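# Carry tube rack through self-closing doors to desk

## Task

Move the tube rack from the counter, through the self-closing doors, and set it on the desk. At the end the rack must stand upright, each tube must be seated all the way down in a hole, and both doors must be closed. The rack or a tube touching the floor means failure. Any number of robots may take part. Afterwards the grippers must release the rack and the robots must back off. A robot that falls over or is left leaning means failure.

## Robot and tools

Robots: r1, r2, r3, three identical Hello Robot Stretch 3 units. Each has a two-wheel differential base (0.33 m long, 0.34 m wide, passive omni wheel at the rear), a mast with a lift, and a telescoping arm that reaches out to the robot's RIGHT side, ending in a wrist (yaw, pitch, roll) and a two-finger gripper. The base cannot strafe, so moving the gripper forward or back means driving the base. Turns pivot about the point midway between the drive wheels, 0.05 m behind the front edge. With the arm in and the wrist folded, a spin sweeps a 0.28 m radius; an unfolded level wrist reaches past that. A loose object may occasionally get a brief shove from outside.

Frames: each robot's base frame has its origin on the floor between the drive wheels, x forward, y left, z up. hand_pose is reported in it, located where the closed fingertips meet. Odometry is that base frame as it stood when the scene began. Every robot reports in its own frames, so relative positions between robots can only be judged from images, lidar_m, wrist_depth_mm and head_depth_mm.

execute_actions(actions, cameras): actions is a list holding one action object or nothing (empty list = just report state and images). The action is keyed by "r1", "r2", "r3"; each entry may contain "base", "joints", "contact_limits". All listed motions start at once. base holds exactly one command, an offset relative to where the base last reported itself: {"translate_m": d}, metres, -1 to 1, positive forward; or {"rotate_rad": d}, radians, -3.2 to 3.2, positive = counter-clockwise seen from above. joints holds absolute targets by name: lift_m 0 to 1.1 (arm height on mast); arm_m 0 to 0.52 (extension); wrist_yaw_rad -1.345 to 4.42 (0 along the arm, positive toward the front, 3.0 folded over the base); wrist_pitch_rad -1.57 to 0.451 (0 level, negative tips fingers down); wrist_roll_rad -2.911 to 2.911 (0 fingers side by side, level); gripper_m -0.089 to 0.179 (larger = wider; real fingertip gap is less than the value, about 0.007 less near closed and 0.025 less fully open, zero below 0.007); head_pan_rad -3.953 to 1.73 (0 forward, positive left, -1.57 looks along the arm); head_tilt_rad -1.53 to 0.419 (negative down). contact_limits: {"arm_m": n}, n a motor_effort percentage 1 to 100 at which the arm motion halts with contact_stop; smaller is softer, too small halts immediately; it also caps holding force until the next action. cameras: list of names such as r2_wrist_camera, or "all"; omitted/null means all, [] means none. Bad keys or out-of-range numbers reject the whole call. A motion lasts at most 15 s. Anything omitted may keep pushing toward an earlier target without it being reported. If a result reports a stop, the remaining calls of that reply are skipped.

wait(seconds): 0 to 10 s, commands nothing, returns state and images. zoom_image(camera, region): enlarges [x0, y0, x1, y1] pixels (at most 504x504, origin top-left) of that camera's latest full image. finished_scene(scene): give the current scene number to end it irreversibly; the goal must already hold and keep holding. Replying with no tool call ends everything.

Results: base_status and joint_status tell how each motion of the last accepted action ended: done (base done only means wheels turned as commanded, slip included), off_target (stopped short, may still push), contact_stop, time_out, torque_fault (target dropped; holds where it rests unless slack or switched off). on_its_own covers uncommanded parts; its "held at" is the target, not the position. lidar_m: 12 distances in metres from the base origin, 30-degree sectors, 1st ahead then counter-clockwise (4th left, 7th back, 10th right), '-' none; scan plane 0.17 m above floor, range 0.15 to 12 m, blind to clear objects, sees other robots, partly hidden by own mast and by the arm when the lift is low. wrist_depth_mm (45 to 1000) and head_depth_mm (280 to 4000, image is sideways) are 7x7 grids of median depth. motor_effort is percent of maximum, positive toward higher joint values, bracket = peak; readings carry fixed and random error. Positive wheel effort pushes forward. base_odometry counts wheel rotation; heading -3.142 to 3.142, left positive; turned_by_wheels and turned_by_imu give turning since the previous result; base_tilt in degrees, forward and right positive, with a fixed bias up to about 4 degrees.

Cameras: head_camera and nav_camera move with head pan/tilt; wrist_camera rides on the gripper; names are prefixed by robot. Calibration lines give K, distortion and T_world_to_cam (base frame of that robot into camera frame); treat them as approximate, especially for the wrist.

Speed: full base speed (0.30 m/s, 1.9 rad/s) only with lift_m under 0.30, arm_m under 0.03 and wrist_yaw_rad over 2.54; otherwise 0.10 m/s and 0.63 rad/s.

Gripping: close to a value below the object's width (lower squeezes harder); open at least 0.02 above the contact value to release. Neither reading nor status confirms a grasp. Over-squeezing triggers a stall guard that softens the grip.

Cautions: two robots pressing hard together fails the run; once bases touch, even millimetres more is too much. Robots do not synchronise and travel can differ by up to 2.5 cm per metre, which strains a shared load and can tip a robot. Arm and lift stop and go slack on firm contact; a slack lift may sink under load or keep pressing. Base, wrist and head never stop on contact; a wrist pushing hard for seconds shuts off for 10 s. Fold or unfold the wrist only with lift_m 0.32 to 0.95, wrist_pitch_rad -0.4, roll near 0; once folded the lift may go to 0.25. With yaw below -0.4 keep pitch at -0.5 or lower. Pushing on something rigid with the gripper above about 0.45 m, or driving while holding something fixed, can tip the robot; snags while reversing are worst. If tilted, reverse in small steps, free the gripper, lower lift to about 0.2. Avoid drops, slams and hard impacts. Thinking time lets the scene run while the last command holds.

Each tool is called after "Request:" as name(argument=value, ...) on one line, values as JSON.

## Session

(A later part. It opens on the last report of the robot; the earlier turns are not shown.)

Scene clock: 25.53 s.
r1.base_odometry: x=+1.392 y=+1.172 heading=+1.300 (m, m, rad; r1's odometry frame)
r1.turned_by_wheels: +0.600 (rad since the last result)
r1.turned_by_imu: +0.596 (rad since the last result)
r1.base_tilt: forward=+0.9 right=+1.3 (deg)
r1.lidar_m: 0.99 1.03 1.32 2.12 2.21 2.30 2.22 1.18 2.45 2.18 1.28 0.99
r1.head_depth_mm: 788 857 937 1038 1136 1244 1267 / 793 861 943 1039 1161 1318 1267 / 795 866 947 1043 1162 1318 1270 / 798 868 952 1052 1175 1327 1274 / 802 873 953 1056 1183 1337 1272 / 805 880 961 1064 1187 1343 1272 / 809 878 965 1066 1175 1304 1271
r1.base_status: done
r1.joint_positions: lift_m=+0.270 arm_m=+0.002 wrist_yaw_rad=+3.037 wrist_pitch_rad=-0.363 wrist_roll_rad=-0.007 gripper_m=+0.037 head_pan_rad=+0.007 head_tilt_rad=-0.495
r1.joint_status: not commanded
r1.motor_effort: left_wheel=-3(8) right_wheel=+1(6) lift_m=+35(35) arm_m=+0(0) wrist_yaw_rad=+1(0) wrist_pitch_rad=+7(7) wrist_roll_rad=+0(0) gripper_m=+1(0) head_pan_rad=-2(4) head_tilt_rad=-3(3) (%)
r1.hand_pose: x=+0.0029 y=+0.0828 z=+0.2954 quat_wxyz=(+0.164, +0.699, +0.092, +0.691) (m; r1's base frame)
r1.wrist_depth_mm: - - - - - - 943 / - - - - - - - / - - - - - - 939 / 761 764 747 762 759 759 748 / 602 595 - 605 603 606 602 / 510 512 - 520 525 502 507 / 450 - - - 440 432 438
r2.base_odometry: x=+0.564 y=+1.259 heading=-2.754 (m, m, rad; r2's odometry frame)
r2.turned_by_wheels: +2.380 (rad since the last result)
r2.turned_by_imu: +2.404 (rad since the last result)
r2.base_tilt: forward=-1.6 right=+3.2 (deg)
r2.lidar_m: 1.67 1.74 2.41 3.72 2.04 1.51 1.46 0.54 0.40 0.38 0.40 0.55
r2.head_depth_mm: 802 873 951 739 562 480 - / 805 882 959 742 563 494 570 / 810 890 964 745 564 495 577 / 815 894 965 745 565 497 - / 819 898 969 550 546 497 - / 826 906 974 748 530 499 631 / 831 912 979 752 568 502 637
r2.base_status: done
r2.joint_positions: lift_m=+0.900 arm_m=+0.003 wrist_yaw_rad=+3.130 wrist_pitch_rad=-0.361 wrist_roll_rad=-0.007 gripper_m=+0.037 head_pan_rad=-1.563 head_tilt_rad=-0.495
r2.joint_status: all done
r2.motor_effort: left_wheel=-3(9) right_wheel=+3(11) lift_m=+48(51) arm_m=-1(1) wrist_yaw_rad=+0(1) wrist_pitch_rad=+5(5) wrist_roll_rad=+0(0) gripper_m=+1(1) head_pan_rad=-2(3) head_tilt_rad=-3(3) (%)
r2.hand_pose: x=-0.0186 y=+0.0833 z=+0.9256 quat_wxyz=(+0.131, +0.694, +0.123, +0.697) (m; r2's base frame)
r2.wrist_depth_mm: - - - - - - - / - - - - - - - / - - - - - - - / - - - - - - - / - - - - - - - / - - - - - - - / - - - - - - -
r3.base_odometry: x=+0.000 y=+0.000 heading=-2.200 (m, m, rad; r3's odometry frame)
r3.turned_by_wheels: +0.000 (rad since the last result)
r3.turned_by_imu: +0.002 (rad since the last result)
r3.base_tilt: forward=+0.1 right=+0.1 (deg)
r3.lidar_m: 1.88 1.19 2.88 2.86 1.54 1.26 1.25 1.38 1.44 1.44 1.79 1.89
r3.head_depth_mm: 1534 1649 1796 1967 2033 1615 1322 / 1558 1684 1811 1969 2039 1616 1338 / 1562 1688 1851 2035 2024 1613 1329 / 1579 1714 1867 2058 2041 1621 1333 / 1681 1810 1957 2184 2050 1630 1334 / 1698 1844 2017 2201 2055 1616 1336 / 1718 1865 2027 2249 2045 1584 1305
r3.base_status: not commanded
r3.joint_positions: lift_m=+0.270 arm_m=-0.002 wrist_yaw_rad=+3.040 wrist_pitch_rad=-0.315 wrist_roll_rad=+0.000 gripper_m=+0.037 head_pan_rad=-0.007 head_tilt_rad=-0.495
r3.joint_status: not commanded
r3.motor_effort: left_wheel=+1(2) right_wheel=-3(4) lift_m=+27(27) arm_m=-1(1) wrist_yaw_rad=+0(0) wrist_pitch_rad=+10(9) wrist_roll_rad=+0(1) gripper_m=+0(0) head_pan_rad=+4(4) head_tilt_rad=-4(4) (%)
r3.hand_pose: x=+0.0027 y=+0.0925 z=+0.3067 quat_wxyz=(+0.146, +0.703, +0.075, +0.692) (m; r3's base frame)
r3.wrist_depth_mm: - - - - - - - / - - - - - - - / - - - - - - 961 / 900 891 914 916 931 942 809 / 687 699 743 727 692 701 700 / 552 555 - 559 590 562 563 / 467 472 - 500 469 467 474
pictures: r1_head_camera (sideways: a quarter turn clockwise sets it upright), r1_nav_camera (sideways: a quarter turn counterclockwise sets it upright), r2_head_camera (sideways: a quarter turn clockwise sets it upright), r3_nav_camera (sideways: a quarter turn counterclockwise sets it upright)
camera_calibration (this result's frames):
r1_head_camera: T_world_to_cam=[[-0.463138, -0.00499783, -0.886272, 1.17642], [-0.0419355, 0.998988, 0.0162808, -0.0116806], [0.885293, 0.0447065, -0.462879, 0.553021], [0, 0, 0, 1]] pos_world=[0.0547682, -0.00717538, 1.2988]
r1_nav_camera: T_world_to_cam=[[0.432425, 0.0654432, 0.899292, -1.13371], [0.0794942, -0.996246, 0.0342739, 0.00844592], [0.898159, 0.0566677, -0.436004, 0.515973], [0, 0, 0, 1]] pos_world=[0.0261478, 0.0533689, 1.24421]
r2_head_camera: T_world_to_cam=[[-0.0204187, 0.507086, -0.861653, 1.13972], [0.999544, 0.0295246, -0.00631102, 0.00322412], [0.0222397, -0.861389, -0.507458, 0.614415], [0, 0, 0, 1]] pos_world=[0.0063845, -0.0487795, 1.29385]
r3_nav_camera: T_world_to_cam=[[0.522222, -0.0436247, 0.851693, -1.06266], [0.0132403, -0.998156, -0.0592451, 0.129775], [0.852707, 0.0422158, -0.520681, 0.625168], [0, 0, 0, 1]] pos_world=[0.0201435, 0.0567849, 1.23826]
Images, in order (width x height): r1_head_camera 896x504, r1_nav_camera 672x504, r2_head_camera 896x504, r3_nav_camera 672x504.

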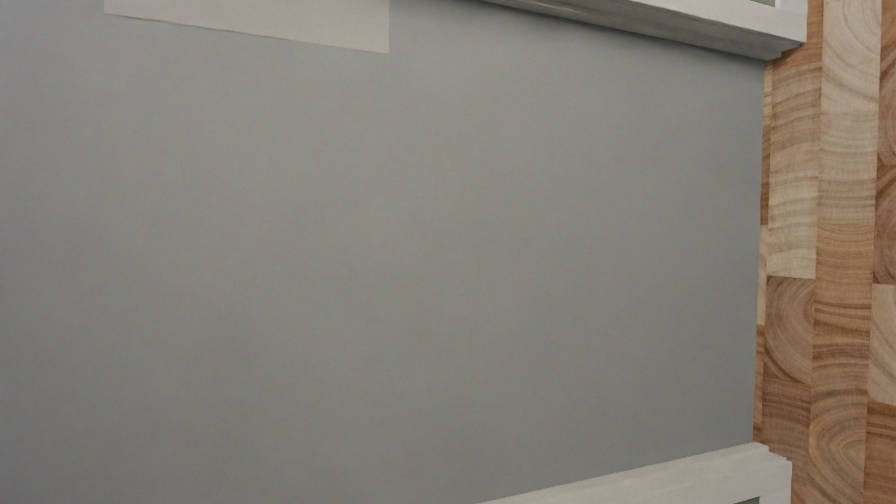

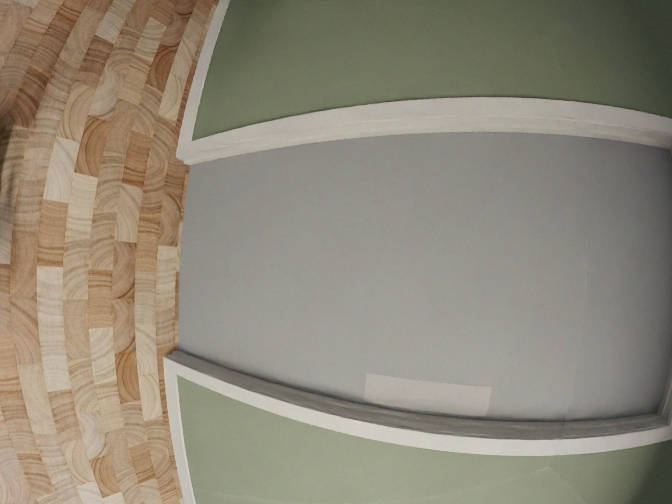

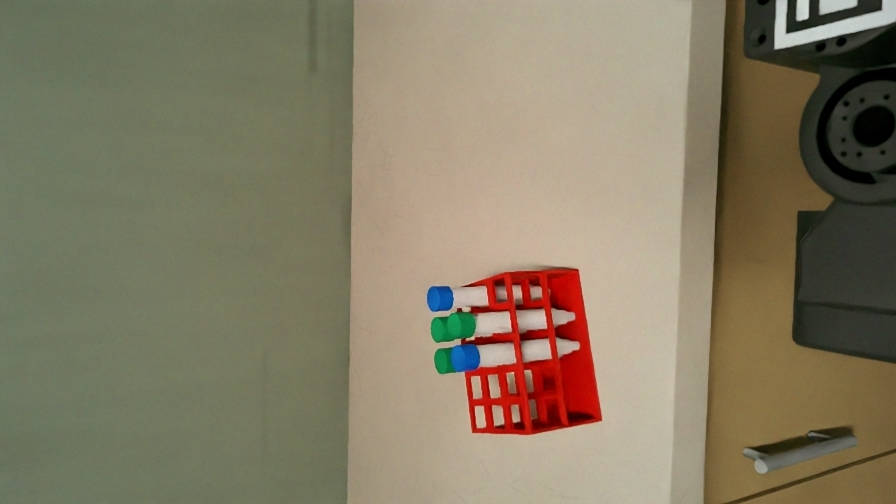

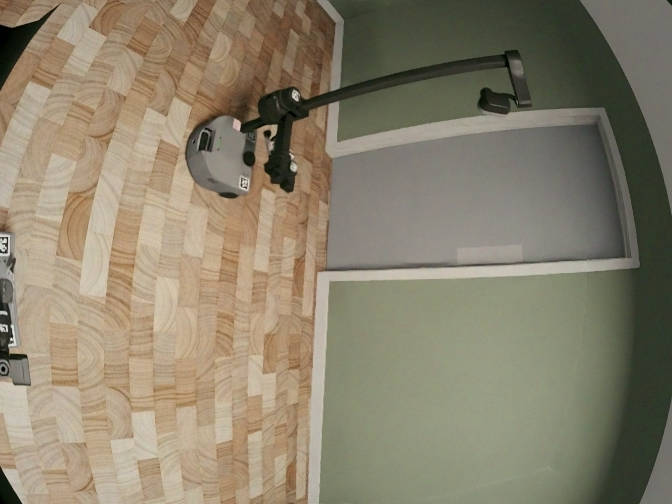

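Request:
execute_actions(actions=[{"r1":{"base":{"translate_m":0.9},"joints":{"head_tilt_rad":-0.7}},"r2":{"base":{"rotate_rad":0.26},"joints":{"lift_m":0.97,"head_tilt_rad":-0.7}}}], cameras=[])

Request:
execute_actions(actions=[{"r1":{"base":{"translate_m":0.6},"joints":{"lift_m":0.32}},"r2":{"joints":{"wrist_yaw_rad":0,"wrist_pitch_rad":-0.2,"gripper_m":0.179}}}], cameras=["r1_nav_camera","r2_head_camera","r2_wrist_camera"])

Scene clock: 32.33 s.
r1.base_odometry: x=+1.633 y=+2.039 heading=+1.300 (m, m, rad; r1's odometry frame)
r1.turned_by_wheels: +0.000 (rad since the last result)
r1.turned_by_imu: -0.005 (rad since the last result)
r1.base_tilt: forward=+0.9 right=+1.3 (deg)
r1.lidar_m: - - 0.15 0.41 2.19 3.03 3.10 1.97 2.32 0.37 0.15 -
r1.head_depth_mm: - - - - - - - / - - - - - - - / - - - - - - - / - - - - - - - / - - - - - - - / - - - - - - - / - - - - - - -
r1.base_status: done
r1.joint_positions: lift_m=+0.270 arm_m=+0.002 wrist_yaw_rad=+3.037 wrist_pitch_rad=-0.363 wrist_roll_rad=-0.007 gripper_m=+0.037 head_pan_rad=+0.007 head_tilt_rad=-0.692
r1.joint_status: all done
r1.motor_effort: left_wheel=-2(4) right_wheel=+1(6) lift_m=+35(35) arm_m=+0(0) wrist_yaw_rad=+0(0) wrist_pitch_rad=+7(7) wrist_roll_rad=+1(1) gripper_m=+1(0) head_pan_rad=-3(3) head_tilt_rad=-4(23) (%)
r1.hand_pose: x=+0.0029 y=+0.0828 z=+0.2954 quat_wxyz=(+0.164, +0.699, +0.092, +0.691) (m; r1's base frame)
r1.wrist_depth_mm: - - - 480 266 162 116 / - - - 517 273 165 117 / - - - 556 280 166 118 / 751 745 759 610 288 169 120 / 616 606 - 617 268 172 121 / 499 513 - 525 249 174 122 / 452 - - - 349 176 124
r2.base_odometry: x=+0.564 y=+1.259 heading=-2.494 (m, m, rad; r2's odometry frame)
r2.turned_by_wheels: +0.260 (rad since the last result)
r2.turned_by_imu: +0.262 (rad since the last result)
r2.base_tilt: forward=-1.6 right=+3.3 (deg)
r2.lidar_m: 1.67 1.95 3.43 2.87 1.68 1.46 0.76 0.44 0.39 0.39 0.45 0.79
r2.head_depth_mm: 806 873 701 571 - 658 807 / 831 900 678 564 - - - / 856 917 546 548 - - - / 883 950 683 558 - - 1106 / 912 970 712 561 - - 1147 / 943 977 713 562 677 959 1166 / 979 977 715 581 735 1006 1171
r2.base_status: done
r2.joint_positions: lift_m=+0.970 arm_m=+0.003 wrist_yaw_rad=+3.130 wrist_pitch_rad=-0.361 wrist_roll_rad=-0.007 gripper_m=+0.037 head_pan_rad=-1.563 head_tilt_rad=-0.691
r2.joint_status: all done
r2.motor_effort: left_wheel=-3(8) right_wheel=+3(7) lift_m=+47(51) arm_m=-1(1) wrist_yaw_rad=+0(0) wrist_pitch_rad=+5(5) wrist_roll_rad=+0(0) gripper_m=+0(0) head_pan_rad=-3(2) head_tilt_rad=-4(20) (%)
r2.hand_pose: x=-0.0186 y=+0.0833 z=+0.9955 quat_wxyz=(+0.131, +0.694, +0.124, +0.697) (m; r2's base frame)
r2.wrist_depth_mm: - - - - - - - / - - - - - - - / - - - - - - - / - - - - - - - / - - - - - - - / - - - - - - - / - - - - - - -
r3.base_odometry: x=+0.000 y=+0.000 heading=-2.200 (m, m, rad; r3's odometry frame)
r3.turned_by_wheels: +0.000 (rad since the last result)
r3.turned_by_imu: +0.002 (rad since the last result)
r3.base_tilt: forward=+0.1 right=+0.0 (deg)
r3.lidar_m: 1.88 1.98 2.88 2.86 1.55 1.26 1.26 1.38 1.43 1.43 1.78 1.89
r3.head_depth_mm: 1535 1654 1803 1961 2024 1604 1331 / 1562 1687 1807 1988 2032 1607 1332 / 1569 1699 1846 2009 2036 1620 1331 / 1577 1707 1858 2071 2043 1622 1341 / 1666 1825 1994 2163 2042 1614 1331 / 1701 1852 2006 2132 1977 1626 1343 / 1690 1850 1993 2153 1990 1628 1337
r3.base_status: not commanded
r3.joint_positions: lift_m=+0.270 arm_m=-0.002 wrist_yaw_rad=+3.040 wrist_pitch_rad=-0.315 wrist_roll_rad=+0.000 gripper_m=+0.037 head_pan_rad=-0.007 head_tilt_rad=-0.495
r3.joint_status: not commanded
r3.motor_effort: left_wheel=+2(2) right_wheel=-4(3) lift_m=+26(27) arm_m=-1(1) wrist_yaw_rad=+0(0) wrist_pitch_rad=+9(9) wrist_roll_rad=+0(0) gripper_m=+0(1) head_pan_rad=+4(4) head_tilt_rad=-3(4) (%)
r3.hand_pose: x=+0.0027 y=+0.0925 z=+0.3067 quat_wxyz=(+0.146, +0.703, +0.075, +0.692) (m; r3's base frame)
r3.wrist_depth_mm: - - - - - - - / - - - - - - - / - - - - - - - / 888 890 916 921 924 951 932 / 682 690 721 722 702 700 723 / 552 554 - 556 586 564 570 / 461 479 - 497 469 472 477
pictures: none
No camera images: the call's "cameras" was empty. Leave "cameras" out to get every camera's image.

Scene clock: 38.73 s.
r1.base_odometry: x=+1.794 y=+2.617 heading=+1.300 (m, m, rad; r1's odometry frame)
r1.turned_by_wheels: +0.001 (rad since the last result)
r1.turned_by_imu: -0.051 (rad since the last result)
r1.base_tilt: forward=+0.8 right=+1.4 (deg)
r1.lidar_m: - - 0.15 0.19 2.16 2.89 3.13 2.01 2.33 0.26 0.15 -
r1.head_depth_mm: - - - - - - - / - - - - - - - / - - - - - - - / - - - - - - - / - - - - - - - / - - - - - - - / - - - - - - -
r1.base_status: translate_m off_target (by the wheels' count: +0.5998 of +0.6000)
r1.joint_positions: lift_m=+0.320 arm_m=+0.002 wrist_yaw_rad=+3.037 wrist_pitch_rad=-0.364 wrist_roll_rad=-0.007 gripper_m=+0.037 head_pan_rad=+0.012 head_tilt_rad=-0.698
r1.joint_status: all done
r1.on_its_own: left_wheel is at rest, and its effort (+34) is outside its rest range (-18 to +18)
r1.motor_effort: left_wheel=+34(57) right_wheel=+6(30) lift_m=+41(46) arm_m=+0(0) wrist_yaw_rad=+1(6) wrist_pitch_rad=+8(8) wrist_roll_rad=+1(0) gripper_m=+0(0) head_pan_rad=-6(9) head_tilt_rad=-1(4) (%)
r1.hand_pose: x=+0.0028 y=+0.0827 z=+0.3449 quat_wxyz=(+0.164, +0.698, +0.092, +0.690) (m; r1's base frame)
r1.wrist_depth_mm: - - - 347 148 94 69 / - - - 379 153 96 70 / - - - 408 157 98 71 / 859 848 766 444 163 100 72 / 675 676 - 624 155 102 73 / 573 563 - 544 146 104 74 / 486 493 - 468 199 106 76
r2.base_odometry: x=+0.564 y=+1.259 heading=-2.494 (m, m, rad; r2's odometry frame)
r2.turned_by_wheels: +0.000 (rad since the last result)
r2.turned_by_imu: -0.001 (rad since the last result)
r2.base_tilt: forward=-1.6 right=+3.2 (deg)
r2.lidar_m: 1.67 1.95 3.42 2.87 1.68 1.46 0.76 0.44 0.39 0.38 0.45 0.79
r2.head_depth_mm: 805 872 702 554 - - 882 / 830 901 704 - - - 1100 / 855 918 545 - - - 1107 / 884 948 683 559 621 774 1103 / 912 970 712 544 629 842 1146 / 944 977 714 562 686 917 1167 / 977 981 716 582 735 1007 1174
r2.base_status: not commanded
r2.joint_positions: lift_m=+0.970 arm_m=+0.003 wrist_yaw_rad=+0.003 wrist_pitch_rad=-0.222 wrist_roll_rad=-0.007 gripper_m=+0.179 head_pan_rad=-1.563 head_tilt_rad=-0.691
r2.joint_status: all done
r2.motor_effort: left_wheel=-3(3) right_wheel=+3(3) lift_m=+47(48) arm_m=-1(1) wrist_yaw_rad=-3(3) wrist_pitch_rad=+7(8) wrist_roll_rad=+0(0) gripper_m=+0(91) head_pan_rad=-3(3) head_tilt_rad=-4(4) (%)
r2.hand_pose: x=-0.0208 y=-0.3926 z=+1.0287 quat_wxyz=(+0.705, +0.080, -0.700, -0.077) (m; r2's base frame)
r2.wrist_depth_mm: 887 817 767 708 665 630 590 / 959 884 795 748 713 659 625 / 666 687 719 770 739 691 650 / 451 475 493 267 540 555 591 / 366 357 336 273 386 413 421 / - 285 291 289 304 302 321 / 253 239 243 250 254 256 262
r3.base_odometry: x=+0.000 y=+0.000 heading=-2.200 (m, m, rad; r3's odometry frame)
r3.turned_by_wheels: +0.000 (rad since the last result)
r3.turned_by_imu: +0.002 (rad since the last result)
r3.base_tilt: forward=+0.1 right=+0.1 (deg)
r3.lidar_m: 1.88 2.03 2.89 2.87 1.55 1.26 1.25 1.38 1.43 1.44 1.78 1.89
r3.head_depth_mm: 1534 1649 1802 1964 2045 1607 1330 / 1544 1679 1826 1974 2043 1612 1330 / 1575 1689 1830 2023 2057 1609 1338 / 1581 1717 1869 2072 2034 1614 1339 / 1682 1814 1978 2164 2041 1625 1336 / 1700 1827 2026 2151 2013 1621 1335 / 1691 1838 2004 2212 2029 1622 1331
r3.base_status: not commanded
r3.joint_positions: lift_m=+0.270 arm_m=-0.002 wrist_yaw_rad=+3.040 wrist_pitch_rad=-0.315 wrist_roll_rad=+0.000 gripper_m=+0.037 head_pan_rad=-0.007 head_tilt_rad=-0.495
r3.joint_status: not commanded
r3.motor_effort: left_wheel=+2(2) right_wheel=-3(3) lift_m=+27(28) arm_m=-2(1) wrist_yaw_rad=+0(0) wrist_pitch_rad=+10(9) wrist_roll_rad=+0(0) gripper_m=+0(0) head_pan_rad=+4(3) head_tilt_rad=-3(4) (%)
r3.hand_pose: x=+0.0027 y=+0.0925 z=+0.3067 quat_wxyz=(+0.146, +0.703, +0.075, +0.692) (m; r3's base frame)
r3.wrist_depth_mm: - - - - - - - / - - - - - - - / - - - - - - - / 931 911 930 890 929 906 950 / 683 687 726 724 703 702 708 / 554 551 - 572 584 564 575 / 462 478 - 500 465 464 474
pictures: r1_nav_camera (sideways: a quarter turn counterclockwise sets it upright), r2_head_camera (sideways: a quarter turn clockwise sets it upright), r2_wrist_camera
camera_calibration (this result's frames):
r1_nav_camera: T_world_to_cam=[[0.604707, 0.0699222, 0.793373, -0.996643], [0.0903135, -0.995734, 0.0189202, 0.0283758], [0.791311, 0.0602111, -0.608442, 0.740981], [0, 0, 0, 1]] pos_world=[0.0137673, 0.0533269, 1.24102]
r2_head_camera: T_world_to_cam=[[-0.0216049, 0.665728, -0.745882, 0.988795], [0.999539, 0.0302957, -0.00191218, -0.0025037], [0.021324, -0.745579, -0.666076, 0.820773], [0, 0, 0, 1]] pos_world=[0.00636323, -0.0462421, 1.28422]
r2_wrist_camera: T_world_to_cam=[[-0.998025, 0.0165087, 0.0606077, -0.0831739], [-0.04891, 0.401206, -0.914681, 1.12467], [-0.0394163, -0.915839, -0.399606, 0.21509], [0, 0, 0, 1]] pos_world=[-0.0195241, -0.252862, 1.1197]
Images, in order (width x height): r1_nav_camera 672x504, r2_head_camera 896x504, r2_wrist_camera 644x364.

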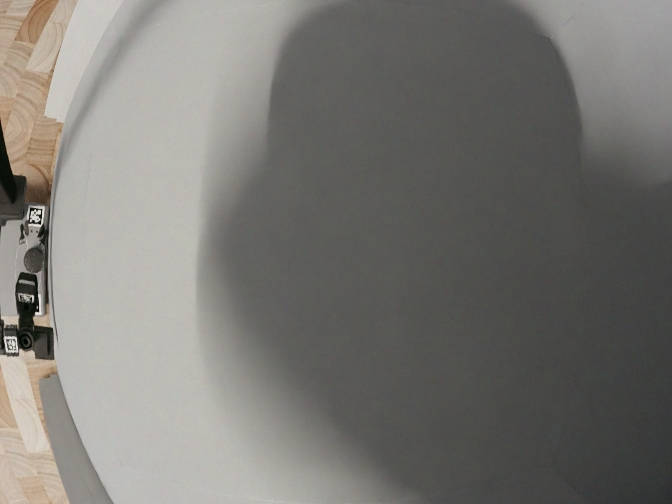

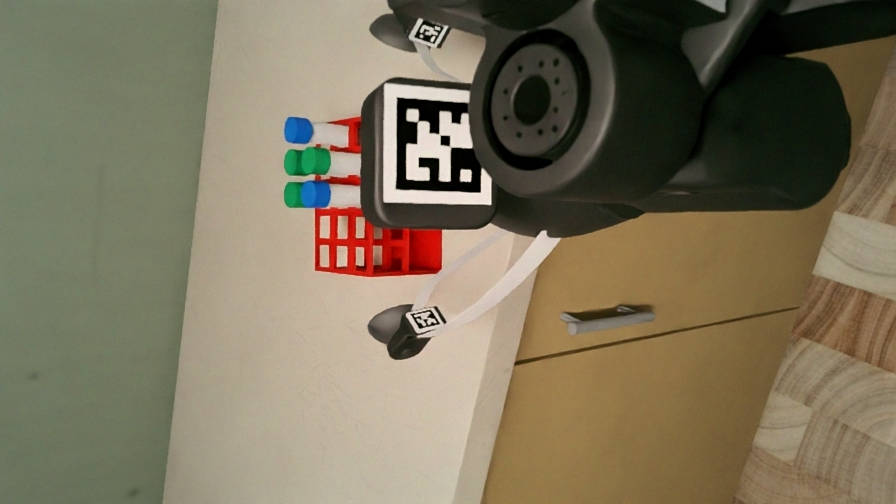

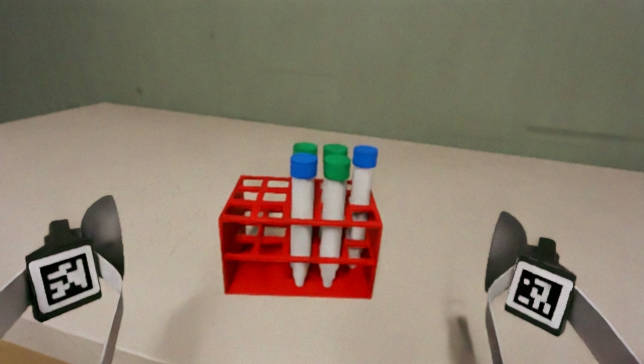

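Request:
execute_actions(actions=[{"r1":{"base":{"translate_m":-0.35},"joints":{"lift_m":0.27}},"r2":{"joints":{"lift_m":0.885}}}], cameras=["r2_wrist_camera"])

Request:
execute_actions(actions=[{"r1":{"base":{"rotate_rad":-0.55}},"r2":{"joints":{"arm_m":0.07}}}], cameras=["r2_wrist_camera"])

Request:
execute_actions(actions=[{"r1":{"base":{"translate_m":0.24}}}], cameras=[])

Request:
execute_actions(actions=[{"r1":{"base":{"rotate_rad":0.95},"joints":{"head_tilt_rad":-1.2}}}], cameras=["r1_nav_camera","r2_head_camera"])

Scene clock: 43.77 s.
r1.base_odometry: x=+1.700 y=+2.280 heading=+1.300 (m, m, rad; r1's odometry frame)
r1.turned_by_wheels: +0.000 (rad since the last result)
r1.turned_by_imu: +0.000 (rad since the last result)
r1.base_tilt: forward=+0.8 right=+1.3 (deg)
r1.lidar_m: 0.40 0.42 0.55 1.11 2.14 2.87 2.81 1.70 2.78 1.46 0.54 0.42
r1.head_depth_mm: 300 338 386 451 540 673 901 / 300 337 386 450 537 670 899 / 300 337 385 448 536 669 891 / 299 337 384 447 535 666 887 / 299 336 384 446 534 665 882 / 298 336 383 446 532 663 880 / 297 334 382 444 531 659 880
r1.base_status: done
r1.joint_positions: lift_m=+0.270 arm_m=+0.002 wrist_yaw_rad=+3.037 wrist_pitch_rad=-0.364 wrist_roll_rad=-0.007 gripper_m=+0.037 head_pan_rad=+0.007 head_tilt_rad=-0.696
r1.joint_status: all done
r1.motor_effort: left_wheel=-2(24) right_wheel=+0(5) lift_m=+35(35) arm_m=+0(0) wrist_yaw_rad=+0(0) wrist_pitch_rad=+8(8) wrist_roll_rad=+0(0) gripper_m=+0(0) head_pan_rad=-4(6) head_tilt_rad=-2(2) (%)
r1.hand_pose: x=+0.0028 y=+0.0827 z=+0.2951 quat_wxyz=(+0.164, +0.698, +0.092, +0.690) (m; r1's base frame)
r1.wrist_depth_mm: - - - - 714 516 417 / - - - - 731 545 427 / - - - - 749 583 429 / 744 757 749 753 689 596 433 / 606 602 - 604 602 573 437 / 512 503 - 523 518 506 448 / 447 - - - 434 435 424
r2.base_odometry: x=+0.564 y=+1.259 heading=-2.494 (m, m, rad; r2's odometry frame)
r2.turned_by_wheels: +0.000 (rad since the last result)
r2.turned_by_imu: +0.000 (rad since the last result)
r2.base_tilt: forward=-1.6 right=+3.2 (deg)
r2.lidar_m: 1.67 1.95 3.43 2.87 1.68 1.46 0.76 0.44 0.39 0.39 0.45 0.79
r2.head_depth_mm: 806 871 701 561 482 - - / 830 899 676 554 499 - - / 855 917 545 545 - - - / 884 946 684 559 603 795 1101 / 912 969 712 577 638 837 1147 / 945 977 713 563 684 916 1170 / 978 980 715 581 736 1006 1172
r2.base_status: not commanded
r2.joint_positions: lift_m=+0.885 arm_m=+0.003 wrist_yaw_rad=+0.003 wrist_pitch_rad=-0.221 wrist_roll_rad=-0.007 gripper_m=+0.179 head_pan_rad=-1.563 head_tilt_rad=-0.691
r2.joint_status: all done
r2.motor_effort: left_wheel=-3(3) right_wheel=+3(3) lift_m=+38(40) arm_m=-1(1) wrist_yaw_rad=-3(3) wrist_pitch_rad=+7(7) wrist_roll_rad=+0(0) gripper_m=+1(0) head_pan_rad=-2(3) head_tilt_rad=-4(4) (%)
r2.hand_pose: x=-0.0209 y=-0.3926 z=+0.9442 quat_wxyz=(+0.705, +0.079, -0.700, -0.077) (m; r2's base frame)
r2.wrist_depth_mm: 905 826 770 692 664 635 602 / 732 806 786 220 683 676 610 / 399 419 278 234 446 526 561 / 272 281 269 259 296 329 345 / 217 213 219 224 231 250 246 / - 194 180 179 182 182 192 / 294 256 224 172 159 153 156
r3.base_odometry: x=+0.000 y=+0.000 heading=-2.200 (m, m, rad; r3's odometry frame)
r3.turned_by_wheels: +0.000 (rad since the last result)
r3.turned_by_imu: +0.001 (rad since the last result)
r3.base_tilt: forward=+0.1 right=+0.0 (deg)
r3.lidar_m: 1.88 1.71 2.88 2.86 1.55 1.26 1.25 1.38 1.43 1.44 1.78 1.89
r3.head_depth_mm: 1526 1658 1795 1960 2033 1612 1329 / 1550 1672 1838 1995 2040 1610 1332 / 1570 1691 1844 2017 2047 1616 1342 / 1591 1716 1875 2065 2042 1621 1332 / 1686 1815 1984 2191 2031 1617 1339 / 1710 1856 2006 2153 1902 1623 1335 / 1714 1866 2036 2163 1802 1634 1338
r3.base_status: not commanded
r3.joint_positions: lift_m=+0.270 arm_m=-0.002 wrist_yaw_rad=+3.040 wrist_pitch_rad=-0.315 wrist_roll_rad=+0.000 gripper_m=+0.037 head_pan_rad=-0.007 head_tilt_rad=-0.495
r3.joint_status: not commanded
r3.motor_effort: left_wheel=+2(2) right_wheel=-3(3) lift_m=+27(27) arm_m=-2(1) wrist_yaw_rad=+0(0) wrist_pitch_rad=+9(9) wrist_roll_rad=+0(0) gripper_m=+0(0) head_pan_rad=+3(4) head_tilt_rad=-3(4) (%)
r3.hand_pose: x=+0.0027 y=+0.0925 z=+0.3067 quat_wxyz=(+0.146, +0.703, +0.075, +0.692) (m; r3's base frame)
r3.wrist_depth_mm: - - - - - - - / - - - - - - - / - - - - - - - / 897 909 929 909 932 925 934 / 687 686 730 745 699 696 700 / 553 552 - 559 581 563 560 / 467 475 - 497 472 468 472
pictures: r2_wrist_camera
camera_calibration (this result's frames):
r2_wrist_camera: T_world_to_cam=[[-0.99802, 0.0168663, 0.0605872, -0.0779656], [-0.0487895, 0.400252, -0.915105, 1.04748], [-0.0396846, -0.91625, -0.398637, 0.180179], [0, 0, 0, 1]] pos_world=[-0.019555, -0.252851, 1.0351]
Images, in order (width x height): r2_wrist_camera 644x364.

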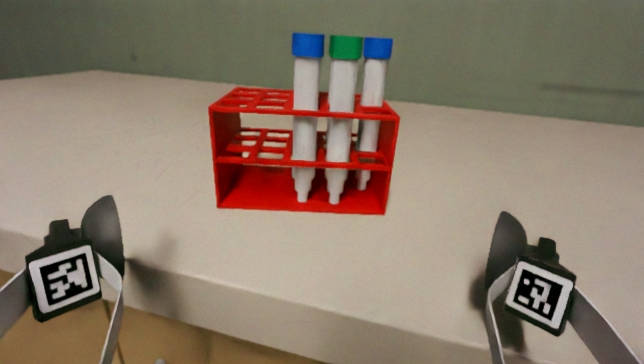

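Scene clock: 45.43 s.
r1.base_odometry: x=+1.700 y=+2.280 heading=+0.751 (m, m, rad; r1's odometry frame)
r1.turned_by_wheels: -0.550 (rad since the last result)
r1.turned_by_imu: -0.548 (rad since the last result)
r1.base_tilt: forward=+0.9 right=+1.3 (deg)
r1.lidar_m: 0.43 0.40 0.41 0.54 1.03 2.14 2.82 2.81 1.70 2.77 1.62 0.54
r1.head_depth_mm: 423 468 516 584 738 1077 1143 / 415 476 546 633 736 893 1105 / 387 438 506 598 729 925 1124 / 364 409 467 542 647 803 1061 / 343 383 432 496 582 705 897 / 323 358 402 457 530 629 776 / 306 338 376 423 485 567 683
r1.base_status: done
r1.joint_positions: lift_m=+0.270 arm_m=+0.002 wrist_yaw_rad=+3.037 wrist_pitch_rad=-0.364 wrist_roll_rad=-0.007 gripper_m=+0.037 head_pan_rad=+0.007 head_tilt_rad=-0.696
r1.joint_status: not commanded
r1.motor_effort: left_wheel=-1(7) right_wheel=-2(6) lift_m=+36(35) arm_m=-1(0) wrist_yaw_rad=+0(0) wrist_pitch_rad=+8(8) wrist_roll_rad=+0(0) gripper_m=+0(0) head_pan_rad=-3(3) head_tilt_rad=-2(2) (%)
r1.hand_pose: x=+0.0028 y=+0.0827 z=+0.2951 quat_wxyz=(+0.164, +0.698, +0.092, +0.690) (m; r1's base frame)
r1.wrist_depth_mm: - - 657 565 463 384 324 / - - 714 611 493 400 339 / - - 770 655 523 418 351 / 740 748 754 688 561 441 367 / 606 609 - 603 566 468 383 / 508 505 - 526 521 481 402 / 446 - - - 433 436 412
r2.base_odometry: x=+0.564 y=+1.259 heading=-2.494 (m, m, rad; r2's odometry frame)
r2.turned_by_wheels: +0.000 (rad since the last result)
r2.turned_by_imu: +0.000 (rad since the last result)
r2.base_tilt: forward=-1.6 right=+3.2 (deg)
r2.lidar_m: 1.67 1.95 3.42 2.88 1.69 1.46 0.76 0.44 0.39 0.39 0.45 0.79
r2.head_depth_mm: 806 871 700 588 - - 814 / 830 900 676 568 - - 886 / 858 917 544 547 - - 971 / 882 948 683 571 618 774 1104 / 914 970 710 553 630 837 1146 / 944 977 714 562 686 914 1168 / 979 982 716 582 736 1008 1174
r2.base_status: not commanded
r2.joint_positions: lift_m=+0.885 arm_m=+0.070 wrist_yaw_rad=+0.002 wrist_pitch_rad=-0.221 wrist_roll_rad=-0.007 gripper_m=+0.179 head_pan_rad=-1.563 head_tilt_rad=-0.691
r2.joint_status: all done
r2.motor_effort: left_wheel=-3(3) right_wheel=+3(3) lift_m=+39(39) arm_m=+3(3) wrist_yaw_rad=-3(3) wrist_pitch_rad=+7(7) wrist_roll_rad=+0(0) gripper_m=+1(0) head_pan_rad=-2(3) head_tilt_rad=-4(5) (%)
r2.hand_pose: x=-0.0210 y=-0.4594 z=+0.9442 quat_wxyz=(+0.705, +0.079, -0.700, -0.077) (m; r2's base frame)
r2.wrist_depth_mm: 836 751 695 626 601 581 529 / 753 788 741 152 626 602 574 / 400 411 202 161 407 528 561 / 271 278 207 177 202 325 343 / 218 209 209 197 212 247 244 / - 170 174 178 182 182 192 / 140 142 145 147 150 152 156
r3.base_odometry: x=+0.000 y=+0.000 heading=-2.200 (m, m, rad; r3's odometry frame)
r3.turned_by_wheels: +0.000 (rad since the last result)
r3.turned_by_imu: +0.000 (rad since the last result)
r3.base_tilt: forward=+0.1 right=+0.1 (deg)
r3.lidar_m: 1.88 1.71 2.88 2.87 1.54 1.26 1.25 1.38 1.44 1.44 1.78 1.89
r3.head_depth_mm: 1542 1665 1782 1959 2026 1610 1332 / 1555 1665 1822 1982 2034 1600 1333 / 1577 1684 1836 2008 2026 1614 1337 / 1592 1719 1887 2069 2039 1619 1341 / 1674 1823 1981 2182 2053 1616 1342 / 1688 1842 2022 2188 1914 1619 1338 / 1721 1855 2028 2149 1802 1622 1337
r3.base_status: not commanded
r3.joint_positions: lift_m=+0.270 arm_m=-0.002 wrist_yaw_rad=+3.040 wrist_pitch_rad=-0.315 wrist_roll_rad=+0.000 gripper_m=+0.037 head_pan_rad=-0.007 head_tilt_rad=-0.495
r3.joint_status: not commanded
r3.motor_effort: left_wheel=+1(2) right_wheel=-3(3) lift_m=+27(27) arm_m=-2(2) wrist_yaw_rad=+0(0) wrist_pitch_rad=+9(9) wrist_roll_rad=+0(0) gripper_m=+1(0) head_pan_rad=+4(4) head_tilt_rad=-4(3) (%)
r3.hand_pose: x=+0.0027 y=+0.0925 z=+0.3067 quat_wxyz=(+0.146, +0.703, +0.075, +0.692) (m; r3's base frame)
r3.wrist_depth_mm: - - - - - - - / - - - - - - - / - - - - - - - / 891 907 898 926 917 916 955 / 691 692 731 736 690 703 721 / 558 547 - 557 578 572 573 / 462 484 - 494 467 474 475
pictures: r2_wrist_camera
camera_calibration (this result's frames):
r2_wrist_camera: T_world_to_cam=[[-0.998012, 0.0173711, 0.0605872, -0.0767306], [-0.048587, 0.400276, -0.915106, 1.07422], [-0.040148, -0.91623, -0.398636, 0.118984], [0, 0, 0, 1]] pos_world=[-0.0196081, -0.319634, 1.0351]
Images, in order (width x height): r2_wrist_camera 644x364.

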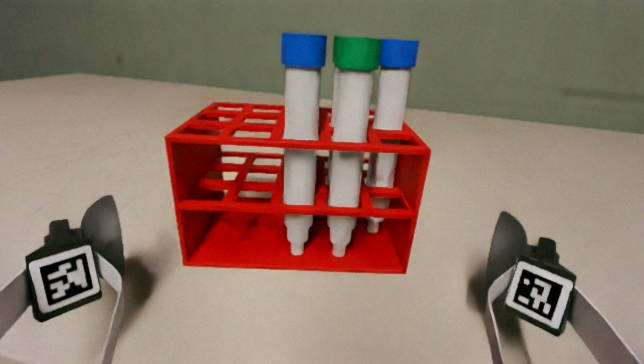

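Scene clock: 48.00 s.
r1.base_odometry: x=+1.876 y=+2.444 heading=+0.751 (m, m, rad; r1's odometry frame)
r1.turned_by_wheels: +0.000 (rad since the last result)
r1.turned_by_imu: -0.001 (rad since the last result)
r1.base_tilt: forward=+1.0 right=+1.3 (deg)
r1.lidar_m: 0.22 0.21 0.21 0.27 0.62 2.27 2.98 2.98 1.84 2.66 0.64 0.31
r1.head_depth_mm: - - 291 338 400 467 566 / - - - 304 373 498 647 / - - - 288 326 421 589 / - - - - 299 363 479 / - - - - - 319 405 / - - - - - 296 350 / - - - - - - 312
r1.base_status: done
r1.joint_positions: lift_m=+0.270 arm_m=+0.002 wrist_yaw_rad=+3.037 wrist_pitch_rad=-0.364 wrist_roll_rad=-0.007 gripper_m=+0.037 head_pan_rad=+0.007 head_tilt_rad=-0.696
r1.joint_status: not commanded
r1.motor_effort: left_wheel=+0(9) right_wheel=-2(5) lift_m=+35(35) arm_m=+0(0) wrist_yaw_rad=+0(0) wrist_pitch_rad=+8(8) wrist_roll_rad=+0(0) gripper_m=+0(0) head_pan_rad=-3(3) head_tilt_rad=-3(2) (%)
r1.hand_pose: x=+0.0028 y=+0.0827 z=+0.2951 quat_wxyz=(+0.164, +0.698, +0.092, +0.690) (m; r1's base frame)
r1.wrist_depth_mm: - - 439 322 252 208 177 / - - 482 348 265 217 184 / - - 518 378 283 228 192 / 753 755 572 412 302 241 201 / 610 605 - 480 319 254 210 / 501 502 - 507 320 269 220 / 452 - - - 393 283 231
r2.base_odometry: x=+0.564 y=+1.259 heading=-2.494 (m, m, rad; r2's odometry frame)
r2.turned_by_wheels: +0.000 (rad since the last result)
r2.turned_by_imu: +0.000 (rad since the last result)
r2.base_tilt: forward=-1.6 right=+3.3 (deg)
r2.lidar_m: 1.67 1.95 3.44 2.86 1.68 1.46 0.76 0.44 0.38 0.39 0.45 0.79
r2.head_depth_mm: 808 871 700 588 - - 815 / 831 899 677 567 - - 887 / 856 918 544 547 - - 973 / 884 946 683 572 618 775 1105 / 915 970 709 552 629 839 1145 / 944 976 714 561 686 916 1171 / 979 977 716 583 737 1003 1171
r2.base_status: not commanded
r2.joint_positions: lift_m=+0.885 arm_m=+0.070 wrist_yaw_rad=+0.002 wrist_pitch_rad=-0.221 wrist_roll_rad=-0.007 gripper_m=+0.179 head_pan_rad=-1.563 head_tilt_rad=-0.691
r2.joint_status: not commanded
r2.motor_effort: left_wheel=-3(3) right_wheel=+3(3) lift_m=+39(38) arm_m=+4(4) wrist_yaw_rad=-2(3) wrist_pitch_rad=+7(7) wrist_roll_rad=+0(0) gripper_m=+1(0) head_pan_rad=-2(3) head_tilt_rad=-5(4) (%)
r2.hand_pose: x=-0.0210 y=-0.4594 z=+0.9442 quat_wxyz=(+0.705, +0.079, -0.700, -0.077) (m; r2's base frame)
r2.wrist_depth_mm: 812 758 697 618 609 567 538 / 737 775 739 152 622 605 564 / 400 410 202 161 406 526 567 / 272 276 208 177 200 329 341 / 219 210 209 195 213 248 244 / - 169 173 178 183 181 192 / 140 142 144 148 150 152 156
r3.base_odometry: x=+0.000 y=+0.000 heading=-2.200 (m, m, rad; r3's odometry frame)
r3.turned_by_wheels: +0.000 (rad since the last result)
r3.turned_by_imu: +0.001 (rad since the last result)
r3.base_tilt: forward=+0.1 right=+0.1 (deg)
r3.lidar_m: 1.84 2.16 2.88 2.86 1.54 1.26 1.25 1.39 1.44 1.44 1.78 1.89
r3.head_depth_mm: 1531 1658 1802 1951 2030 1616 1331 / 1553 1679 1826 1999 2048 1612 1331 / 1569 1702 1840 2017 2039 1617 1330 / 1595 1717 1863 2063 2038 1614 1331 / 1685 1818 1988 2141 1995 1630 1336 / 1685 1848 2007 2118 1916 1609 1344 / 1685 1831 2010 2197 1976 1631 1343
r3.base_status: not commanded
r3.joint_positions: lift_m=+0.270 arm_m=-0.002 wrist_yaw_rad=+3.040 wrist_pitch_rad=-0.315 wrist_roll_rad=+0.000 gripper_m=+0.037 head_pan_rad=-0.007 head_tilt_rad=-0.495
r3.joint_status: not commanded
r3.motor_effort: left_wheel=+2(2) right_wheel=-3(3) lift_m=+28(27) arm_m=-2(1) wrist_yaw_rad=+0(0) wrist_pitch_rad=+9(9) wrist_roll_rad=+0(0) gripper_m=+0(0) head_pan_rad=+4(3) head_tilt_rad=-3(3) (%)
r3.hand_pose: x=+0.0027 y=+0.0925 z=+0.3067 quat_wxyz=(+0.146, +0.703, +0.075, +0.692) (m; r3's base frame)
r3.wrist_depth_mm: - - - - - - - / - - - - - - - / - - - - - - - / 899 924 936 955 912 931 937 / 688 691 724 719 694 706 715 / 558 549 - 553 571 563 562 / 461 482 - 502 468 471 469
pictures: none
No camera images: the call's "cameras" was empty. Leave "cameras" out to get every camera's image.

Scene clock: 49.90 s.
r1.base_odometry: x=+1.876 y=+2.444 heading=+1.701 (m, m, rad; r1's odometry frame)
r1.turned_by_wheels: +0.950 (rad since the last result)
r1.turned_by_imu: +0.946 (rad since the last result)
r1.base_tilt: forward=+1.0 right=+1.4 (deg)
r1.lidar_m: 0.21 0.25 0.50 2.24 2.75 2.98 1.83 2.77 1.30 0.33 0.23 0.20
r1.head_depth_mm: - - - 333 515 944 1074 / - - - 361 595 1147 1076 / - - 300 399 703 1165 - / - - 315 445 863 1176 - / - - 331 504 1114 1180 - / - - 356 580 1234 1166 1112 / - 300 392 682 1247 1165 1094
r1.base_status: done
r1.joint_positions: lift_m=+0.270 arm_m=+0.002 wrist_yaw_rad=+3.037 wrist_pitch_rad=-0.364 wrist_roll_rad=-0.007 gripper_m=+0.037 head_pan_rad=+0.007 head_tilt_rad=-1.186
r1.joint_status: all done
r1.motor_effort: left_wheel=-3(9) right_wheel=+2(7) lift_m=+35(35) arm_m=+0(0) wrist_yaw_rad=+1(0) wrist_pitch_rad=+8(8) wrist_roll_rad=+0(0) gripper_m=+0(0) head_pan_rad=-4(3) head_tilt_rad=-9(40) (%)
r1.hand_pose: x=+0.0028 y=+0.0827 z=+0.2951 quat_wxyz=(+0.164, +0.698, +0.092, +0.690) (m; r1's base frame)
r1.wrist_depth_mm: - - - - - 537 360 / - - - - - 570 350 / - - - - 922 597 341 / 743 771 745 750 725 569 328 / 607 608 - 594 605 549 321 / 509 513 - 525 526 480 312 / 447 - - - 434 427 301
r2.base_odometry: x=+0.564 y=+1.259 heading=-2.494 (m, m, rad; r2's odometry frame)
r2.turned_by_wheels: +0.000 (rad since the last result)
r2.turned_by_imu: +0.000 (rad since the last result)
r2.base_tilt: forward=-1.6 right=+3.2 (deg)
r2.lidar_m: 1.67 1.95 3.43 2.88 1.68 1.46 0.76 0.44 0.39 0.38 0.45 0.79
r2.head_depth_mm: 805 874 701 589 - - 813 / 829 898 677 568 - - 886 / 855 919 545 547 - - 974 / 886 946 682 572 618 776 1102 / 913 970 712 551 629 839 1146 / 945 976 713 563 685 916 1167 / 980 979 716 581 736 1004 1172
r2.base_status: not commanded
r2.joint_positions: lift_m=+0.885 arm_m=+0.070 wrist_yaw_rad=+0.002 wrist_pitch_rad=-0.221 wrist_roll_rad=-0.007 gripper_m=+0.179 head_pan_rad=-1.563 head_tilt_rad=-0.691
r2.joint_status: not commanded
r2.motor_effort: left_wheel=-3(3) right_wheel=+3(3) lift_m=+38(38) arm_m=+3(3) wrist_yaw_rad=-2(3) wrist_pitch_rad=+7(7) wrist_roll_rad=+0(0) gripper_m=+0(0) head_pan_rad=-3(3) head_tilt_rad=-5(4) (%)
r2.hand_pose: x=-0.0210 y=-0.4594 z=+0.9442 quat_wxyz=(+0.705, +0.079, -0.700, -0.077) (m; r2's base frame)
r2.wrist_depth_mm: 807 766 706 637 603 574 547 / 750 774 727 152 633 602 554 / 399 411 204 162 410 529 565 / 272 279 207 176 203 328 339 / 217 209 210 197 212 249 246 / - 169 175 178 181 181 193 / 139 142 144 148 149 152 154
r3.base_odometry: x=+0.000 y=+0.000 heading=-2.200 (m, m, rad; r3's odometry frame)
r3.turned_by_wheels: +0.000 (rad since the last result)
r3.turned_by_imu: +0.001 (rad since the last result)
r3.base_tilt: forward=+0.1 right=+0.1 (deg)
r3.lidar_m: 1.78 1.79 2.88 2.86 1.54 1.26 1.26 1.38 1.44 1.43 1.78 1.89
r3.head_depth_mm: 1537 1652 1801 1964 2044 1607 1326 / 1559 1667 1813 1990 2028 1603 1328 / 1570 1701 1842 2027 2028 1621 1332 / 1588 1717 1886 2075 2057 1623 1335 / 1691 1819 1975 2134 1933 1622 1337 / 1672 1847 2009 2112 1906 1619 1343 / 1654 1835 2018 2221 2039 1622 1336
r3.base_status: not commanded
r3.joint_positions: lift_m=+0.270 arm_m=-0.002 wrist_yaw_rad=+3.040 wrist_pitch_rad=-0.315 wrist_roll_rad=+0.000 gripper_m=+0.037 head_pan_rad=-0.007 head_tilt_rad=-0.495
r3.joint_status: not commanded
r3.motor_effort: left_wheel=+2(1) right_wheel=-3(4) lift_m=+27(27) arm_m=-1(2) wrist_yaw_rad=+0(0) wrist_pitch_rad=+9(9) wrist_roll_rad=+1(0) gripper_m=+0(0) head_pan_rad=+4(4) head_tilt_rad=-4(4) (%)
r3.hand_pose: x=+0.0027 y=+0.0925 z=+0.3067 quat_wxyz=(+0.146, +0.703, +0.075, +0.692) (m; r3's base frame)
r3.wrist_depth_mm: - - - - - - - / - - - - - - - / - - - - - - - / 896 924 914 923 917 925 947 / 681 688 741 738 704 697 704 / 557 547 - 561 582 571 556 / 460 482 - 500 466 467 472
pictures: r1_nav_camera (sideways: a quarter turn counterclockwise sets it upright), r2_head_camera (sideways: a quarter turn clockwise sets it upright)
camera_calibration (this result's frames):
r1_nav_camera: T_world_to_cam=[[0.906099, 0.0684642, 0.41749, -0.508732], [0.0843947, -0.996236, -0.0197932, 0.0788121], [0.414563, 0.0531685, -0.908466, 1.13339], [0, 0, 0, 1]] pos_world=[-0.0155507, 0.0530849, 1.24359]
r2_head_camera: T_world_to_cam=[[-0.0216049, 0.66573, -0.74588, 0.988794], [0.999539, 0.0302956, -0.00191214, -0.00250376], [0.0213239, -0.745578, -0.666077, 0.820774], [0, 0, 0, 1]] pos_world=[0.00636322, -0.0462421, 1.28422]
Images, in order (width x height): r1_nav_camera 672x504, r2_head_camera 896x504.

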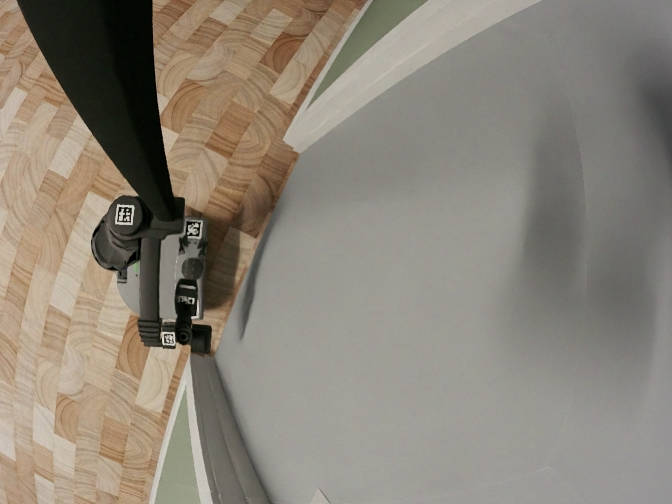

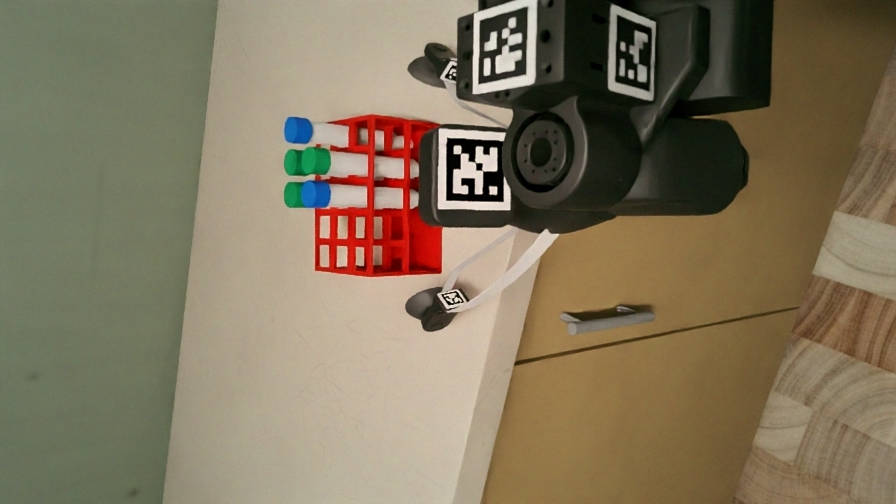

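Request:
execute_actions(actions=[{"r1":{"base":{"translate_m":0.25},"joints":{"lift_m":0.31}},"r2":{"joints":{"arm_m":0.15,"lift_m":0.892}}}], cameras=["r1_nav_camera","r2_head_camera","r2_wrist_camera"])

Scene clock: 53.30 s.
r1.base_odometry: x=+1.843 y=+2.691 heading=+1.701 (m, m, rad; r1's odometry frame)
r1.turned_by_wheels: +0.001 (rad since the last result)
r1.turned_by_imu: -0.365 (rad since the last result)
r1.base_tilt: forward=+0.9 right=+1.4 (deg)
r1.lidar_m: - - 0.15 0.20 2.26 3.07 3.15 1.99 2.27 0.21 0.15 -
r1.head_depth_mm: - - - - - 1003 1073 / - - - - - - 1071 / - - - - - - - / - - - - - - - / - - - - - 483 - / - - - - - 1140 - / - - - - - 1142 1106
r1.base_status: translate_m off_target (by the wheels' count: +0.2498 of +0.2500)
r1.joint_positions: lift_m=+0.310 arm_m=+0.002 wrist_yaw_rad=+3.038 wrist_pitch_rad=-0.364 wrist_roll_rad=-0.007 gripper_m=+0.037 head_pan_rad=+0.000 head_tilt_rad=-1.208
r1.joint_status: all done
r1.on_its_own: left_wheel is at rest, and its effort (+33) is outside its rest range (-18 to +18)
r1.motor_effort: left_wheel=+33(51) right_wheel=+15(40) lift_m=+39(45) arm_m=+0(1) wrist_yaw_rad=+0(33) wrist_pitch_rad=+8(8) wrist_roll_rad=+0(0) gripper_m=+0(0) head_pan_rad=+0(3) head_tilt_rad=+5(8) (%)
r1.hand_pose: x=+0.0027 y=+0.0827 z=+0.3349 quat_wxyz=(+0.164, +0.698, +0.093, +0.690) (m; r1's base frame)
r1.wrist_depth_mm: - - - 378 145 90 65 / - - - 410 149 91 66 / - - - 446 153 92 67 / 828 816 792 489 158 94 67 / 662 669 - 611 149 96 68 / 557 555 - 536 138 98 69 / 477 494 - 361 193 99 70
r2.base_odometry: x=+0.564 y=+1.259 heading=-2.494 (m, m, rad; r2's odometry frame)
r2.turned_by_wheels: +0.000 (rad since the last result)
r2.turned_by_imu: +0.000 (rad since the last result)
r2.base_tilt: forward=-1.6 right=+3.3 (deg)
r2.lidar_m: 1.67 1.95 3.44 2.87 1.67 1.46 0.76 0.45 0.38 0.38 0.45 0.79
r2.head_depth_mm: 807 872 729 - 544 628 813 / 830 900 731 - 576 671 887 / 857 918 516 - 608 719 973 / 881 949 683 542 603 774 1106 / 915 973 712 560 629 841 1148 / 944 977 714 562 687 913 1166 / 975 980 715 582 737 1007 1171
r2.base_status: not commanded
r2.joint_positions: lift_m=+0.892 arm_m=+0.150 wrist_yaw_rad=+0.002 wrist_pitch_rad=-0.221 wrist_roll_rad=-0.007 gripper_m=+0.179 head_pan_rad=-1.563 head_tilt_rad=-0.691
r2.joint_status: all done
r2.motor_effort: left_wheel=-3(3) right_wheel=+3(3) lift_m=+48(51) arm_m=+4(3) wrist_yaw_rad=-2(3) wrist_pitch_rad=+7(7) wrist_roll_rad=+0(0) gripper_m=+0(0) head_pan_rad=-2(2) head_tilt_rad=-5(4) (%)
r2.hand_pose: x=-0.0210 y=-0.5394 z=+0.9510 quat_wxyz=(+0.705, +0.079, -0.700, -0.077) (m; r2's base frame)
r2.wrist_depth_mm: 740 660 616 585 542 509 473 / 751 695 650 89 106 523 501 / 417 441 461 95 109 506 515 / 285 143 141 103 120 344 360 / 229 125 145 106 103 237 256 / - 133 138 118 133 104 203 / 146 142 148 129 135 155 164
r3.base_odometry: x=+0.000 y=+0.000 heading=-2.200 (m, m, rad; r3's odometry frame)
r3.turned_by_wheels: +0.000 (rad since the last result)
r3.turned_by_imu: +0.001 (rad since the last result)
r3.base_tilt: forward=+0.1 right=+0.0 (deg)
r3.lidar_m: 1.88 2.16 2.88 2.87 1.54 1.26 1.25 1.38 1.44 1.44 1.78 1.88
r3.head_depth_mm: 1531 1656 1800 1963 2037 1609 1328 / 1554 1683 1809 1987 2024 1618 1336 / 1570 1697 1832 2016 2052 1622 1340 / 1587 1723 1861 2076 2022 1619 1336 / 1677 1820 1995 2144 2040 1619 1337 / 1679 1858 2011 2118 2002 1616 1339 / 1685 1845 2003 2254 2040 1627 1336
r3.base_status: not commanded
r3.joint_positions: lift_m=+0.270 arm_m=-0.002 wrist_yaw_rad=+3.040 wrist_pitch_rad=-0.315 wrist_roll_rad=+0.000 gripper_m=+0.037 head_pan_rad=-0.007 head_tilt_rad=-0.495
r3.joint_status: not commanded
r3.motor_effort: left_wheel=+2(1) right_wheel=-3(4) lift_m=+26(27) arm_m=-2(2) wrist_yaw_rad=+0(0) wrist_pitch_rad=+9(9) wrist_roll_rad=+0(0) gripper_m=+0(0) head_pan_rad=+4(4) head_tilt_rad=-3(4) (%)
r3.hand_pose: x=+0.0027 y=+0.0925 z=+0.3067 quat_wxyz=(+0.146, +0.703, +0.075, +0.692) (m; r3's base frame)
r3.wrist_depth_mm: - - - - - - - / - - - - - - - / - - - - - - - / 902 903 927 921 915 930 927 / 683 700 727 731 702 703 700 / 559 552 - 565 581 567 557 / 460 483 - 495 469 469 469
pictures: r1_nav_camera (sideways: a quarter turn counterclockwise sets it upright), r2_head_camera (sideways: a quarter turn clockwise sets it upright), r2_wrist_camera
camera_calibration (this result's frames):
r1_nav_camera: T_world_to_cam=[[0.9154, 0.0626626, 0.397639, -0.482934], [0.0775636, -0.996756, -0.0214827, 0.0810527], [0.395003, 0.0505075, -0.91729, 1.14497], [0, 0, 0, 1]] pos_world=[-0.0164757, 0.0532221, 1.24404]
r2_head_camera: T_world_to_cam=[[-0.0216048, 0.665733, -0.745877, 0.988789], [0.999539, 0.0302955, -0.00191203, -0.0025039], [0.0213238, -0.745575, -0.666081, 0.820779], [0, 0, 0, 1]] pos_world=[0.00636321, -0.046242, 1.28422]
r2_wrist_camera: T_world_to_cam=[[-0.998009, 0.017556, 0.0605867, -0.0756925], [-0.0485144, 0.400242, -0.915124, 1.11238], [-0.0403153, -0.916241, -0.398593, 0.0483198], [0, 0, 0, 1]] pos_world=[-0.0196272, -0.399621, 1.04181]
Images, in order (width x height): r1_nav_camera 672x504, r2_head_camera 896x504, r2_wrist_camera 644x364.

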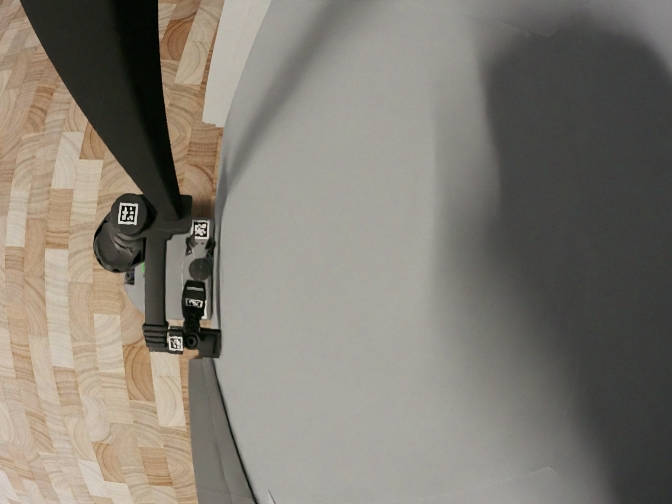

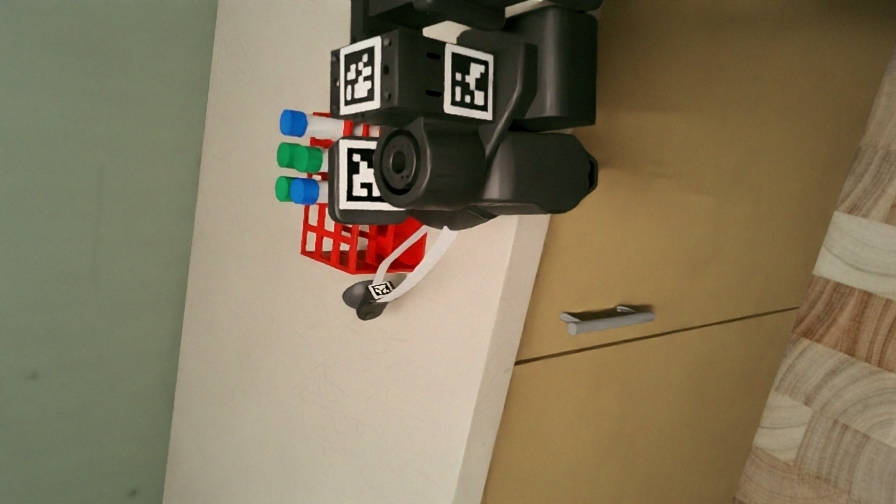

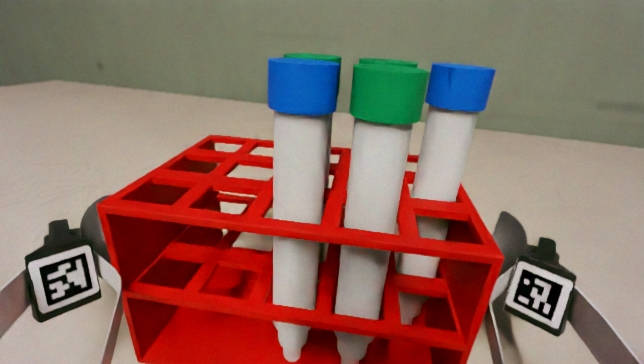

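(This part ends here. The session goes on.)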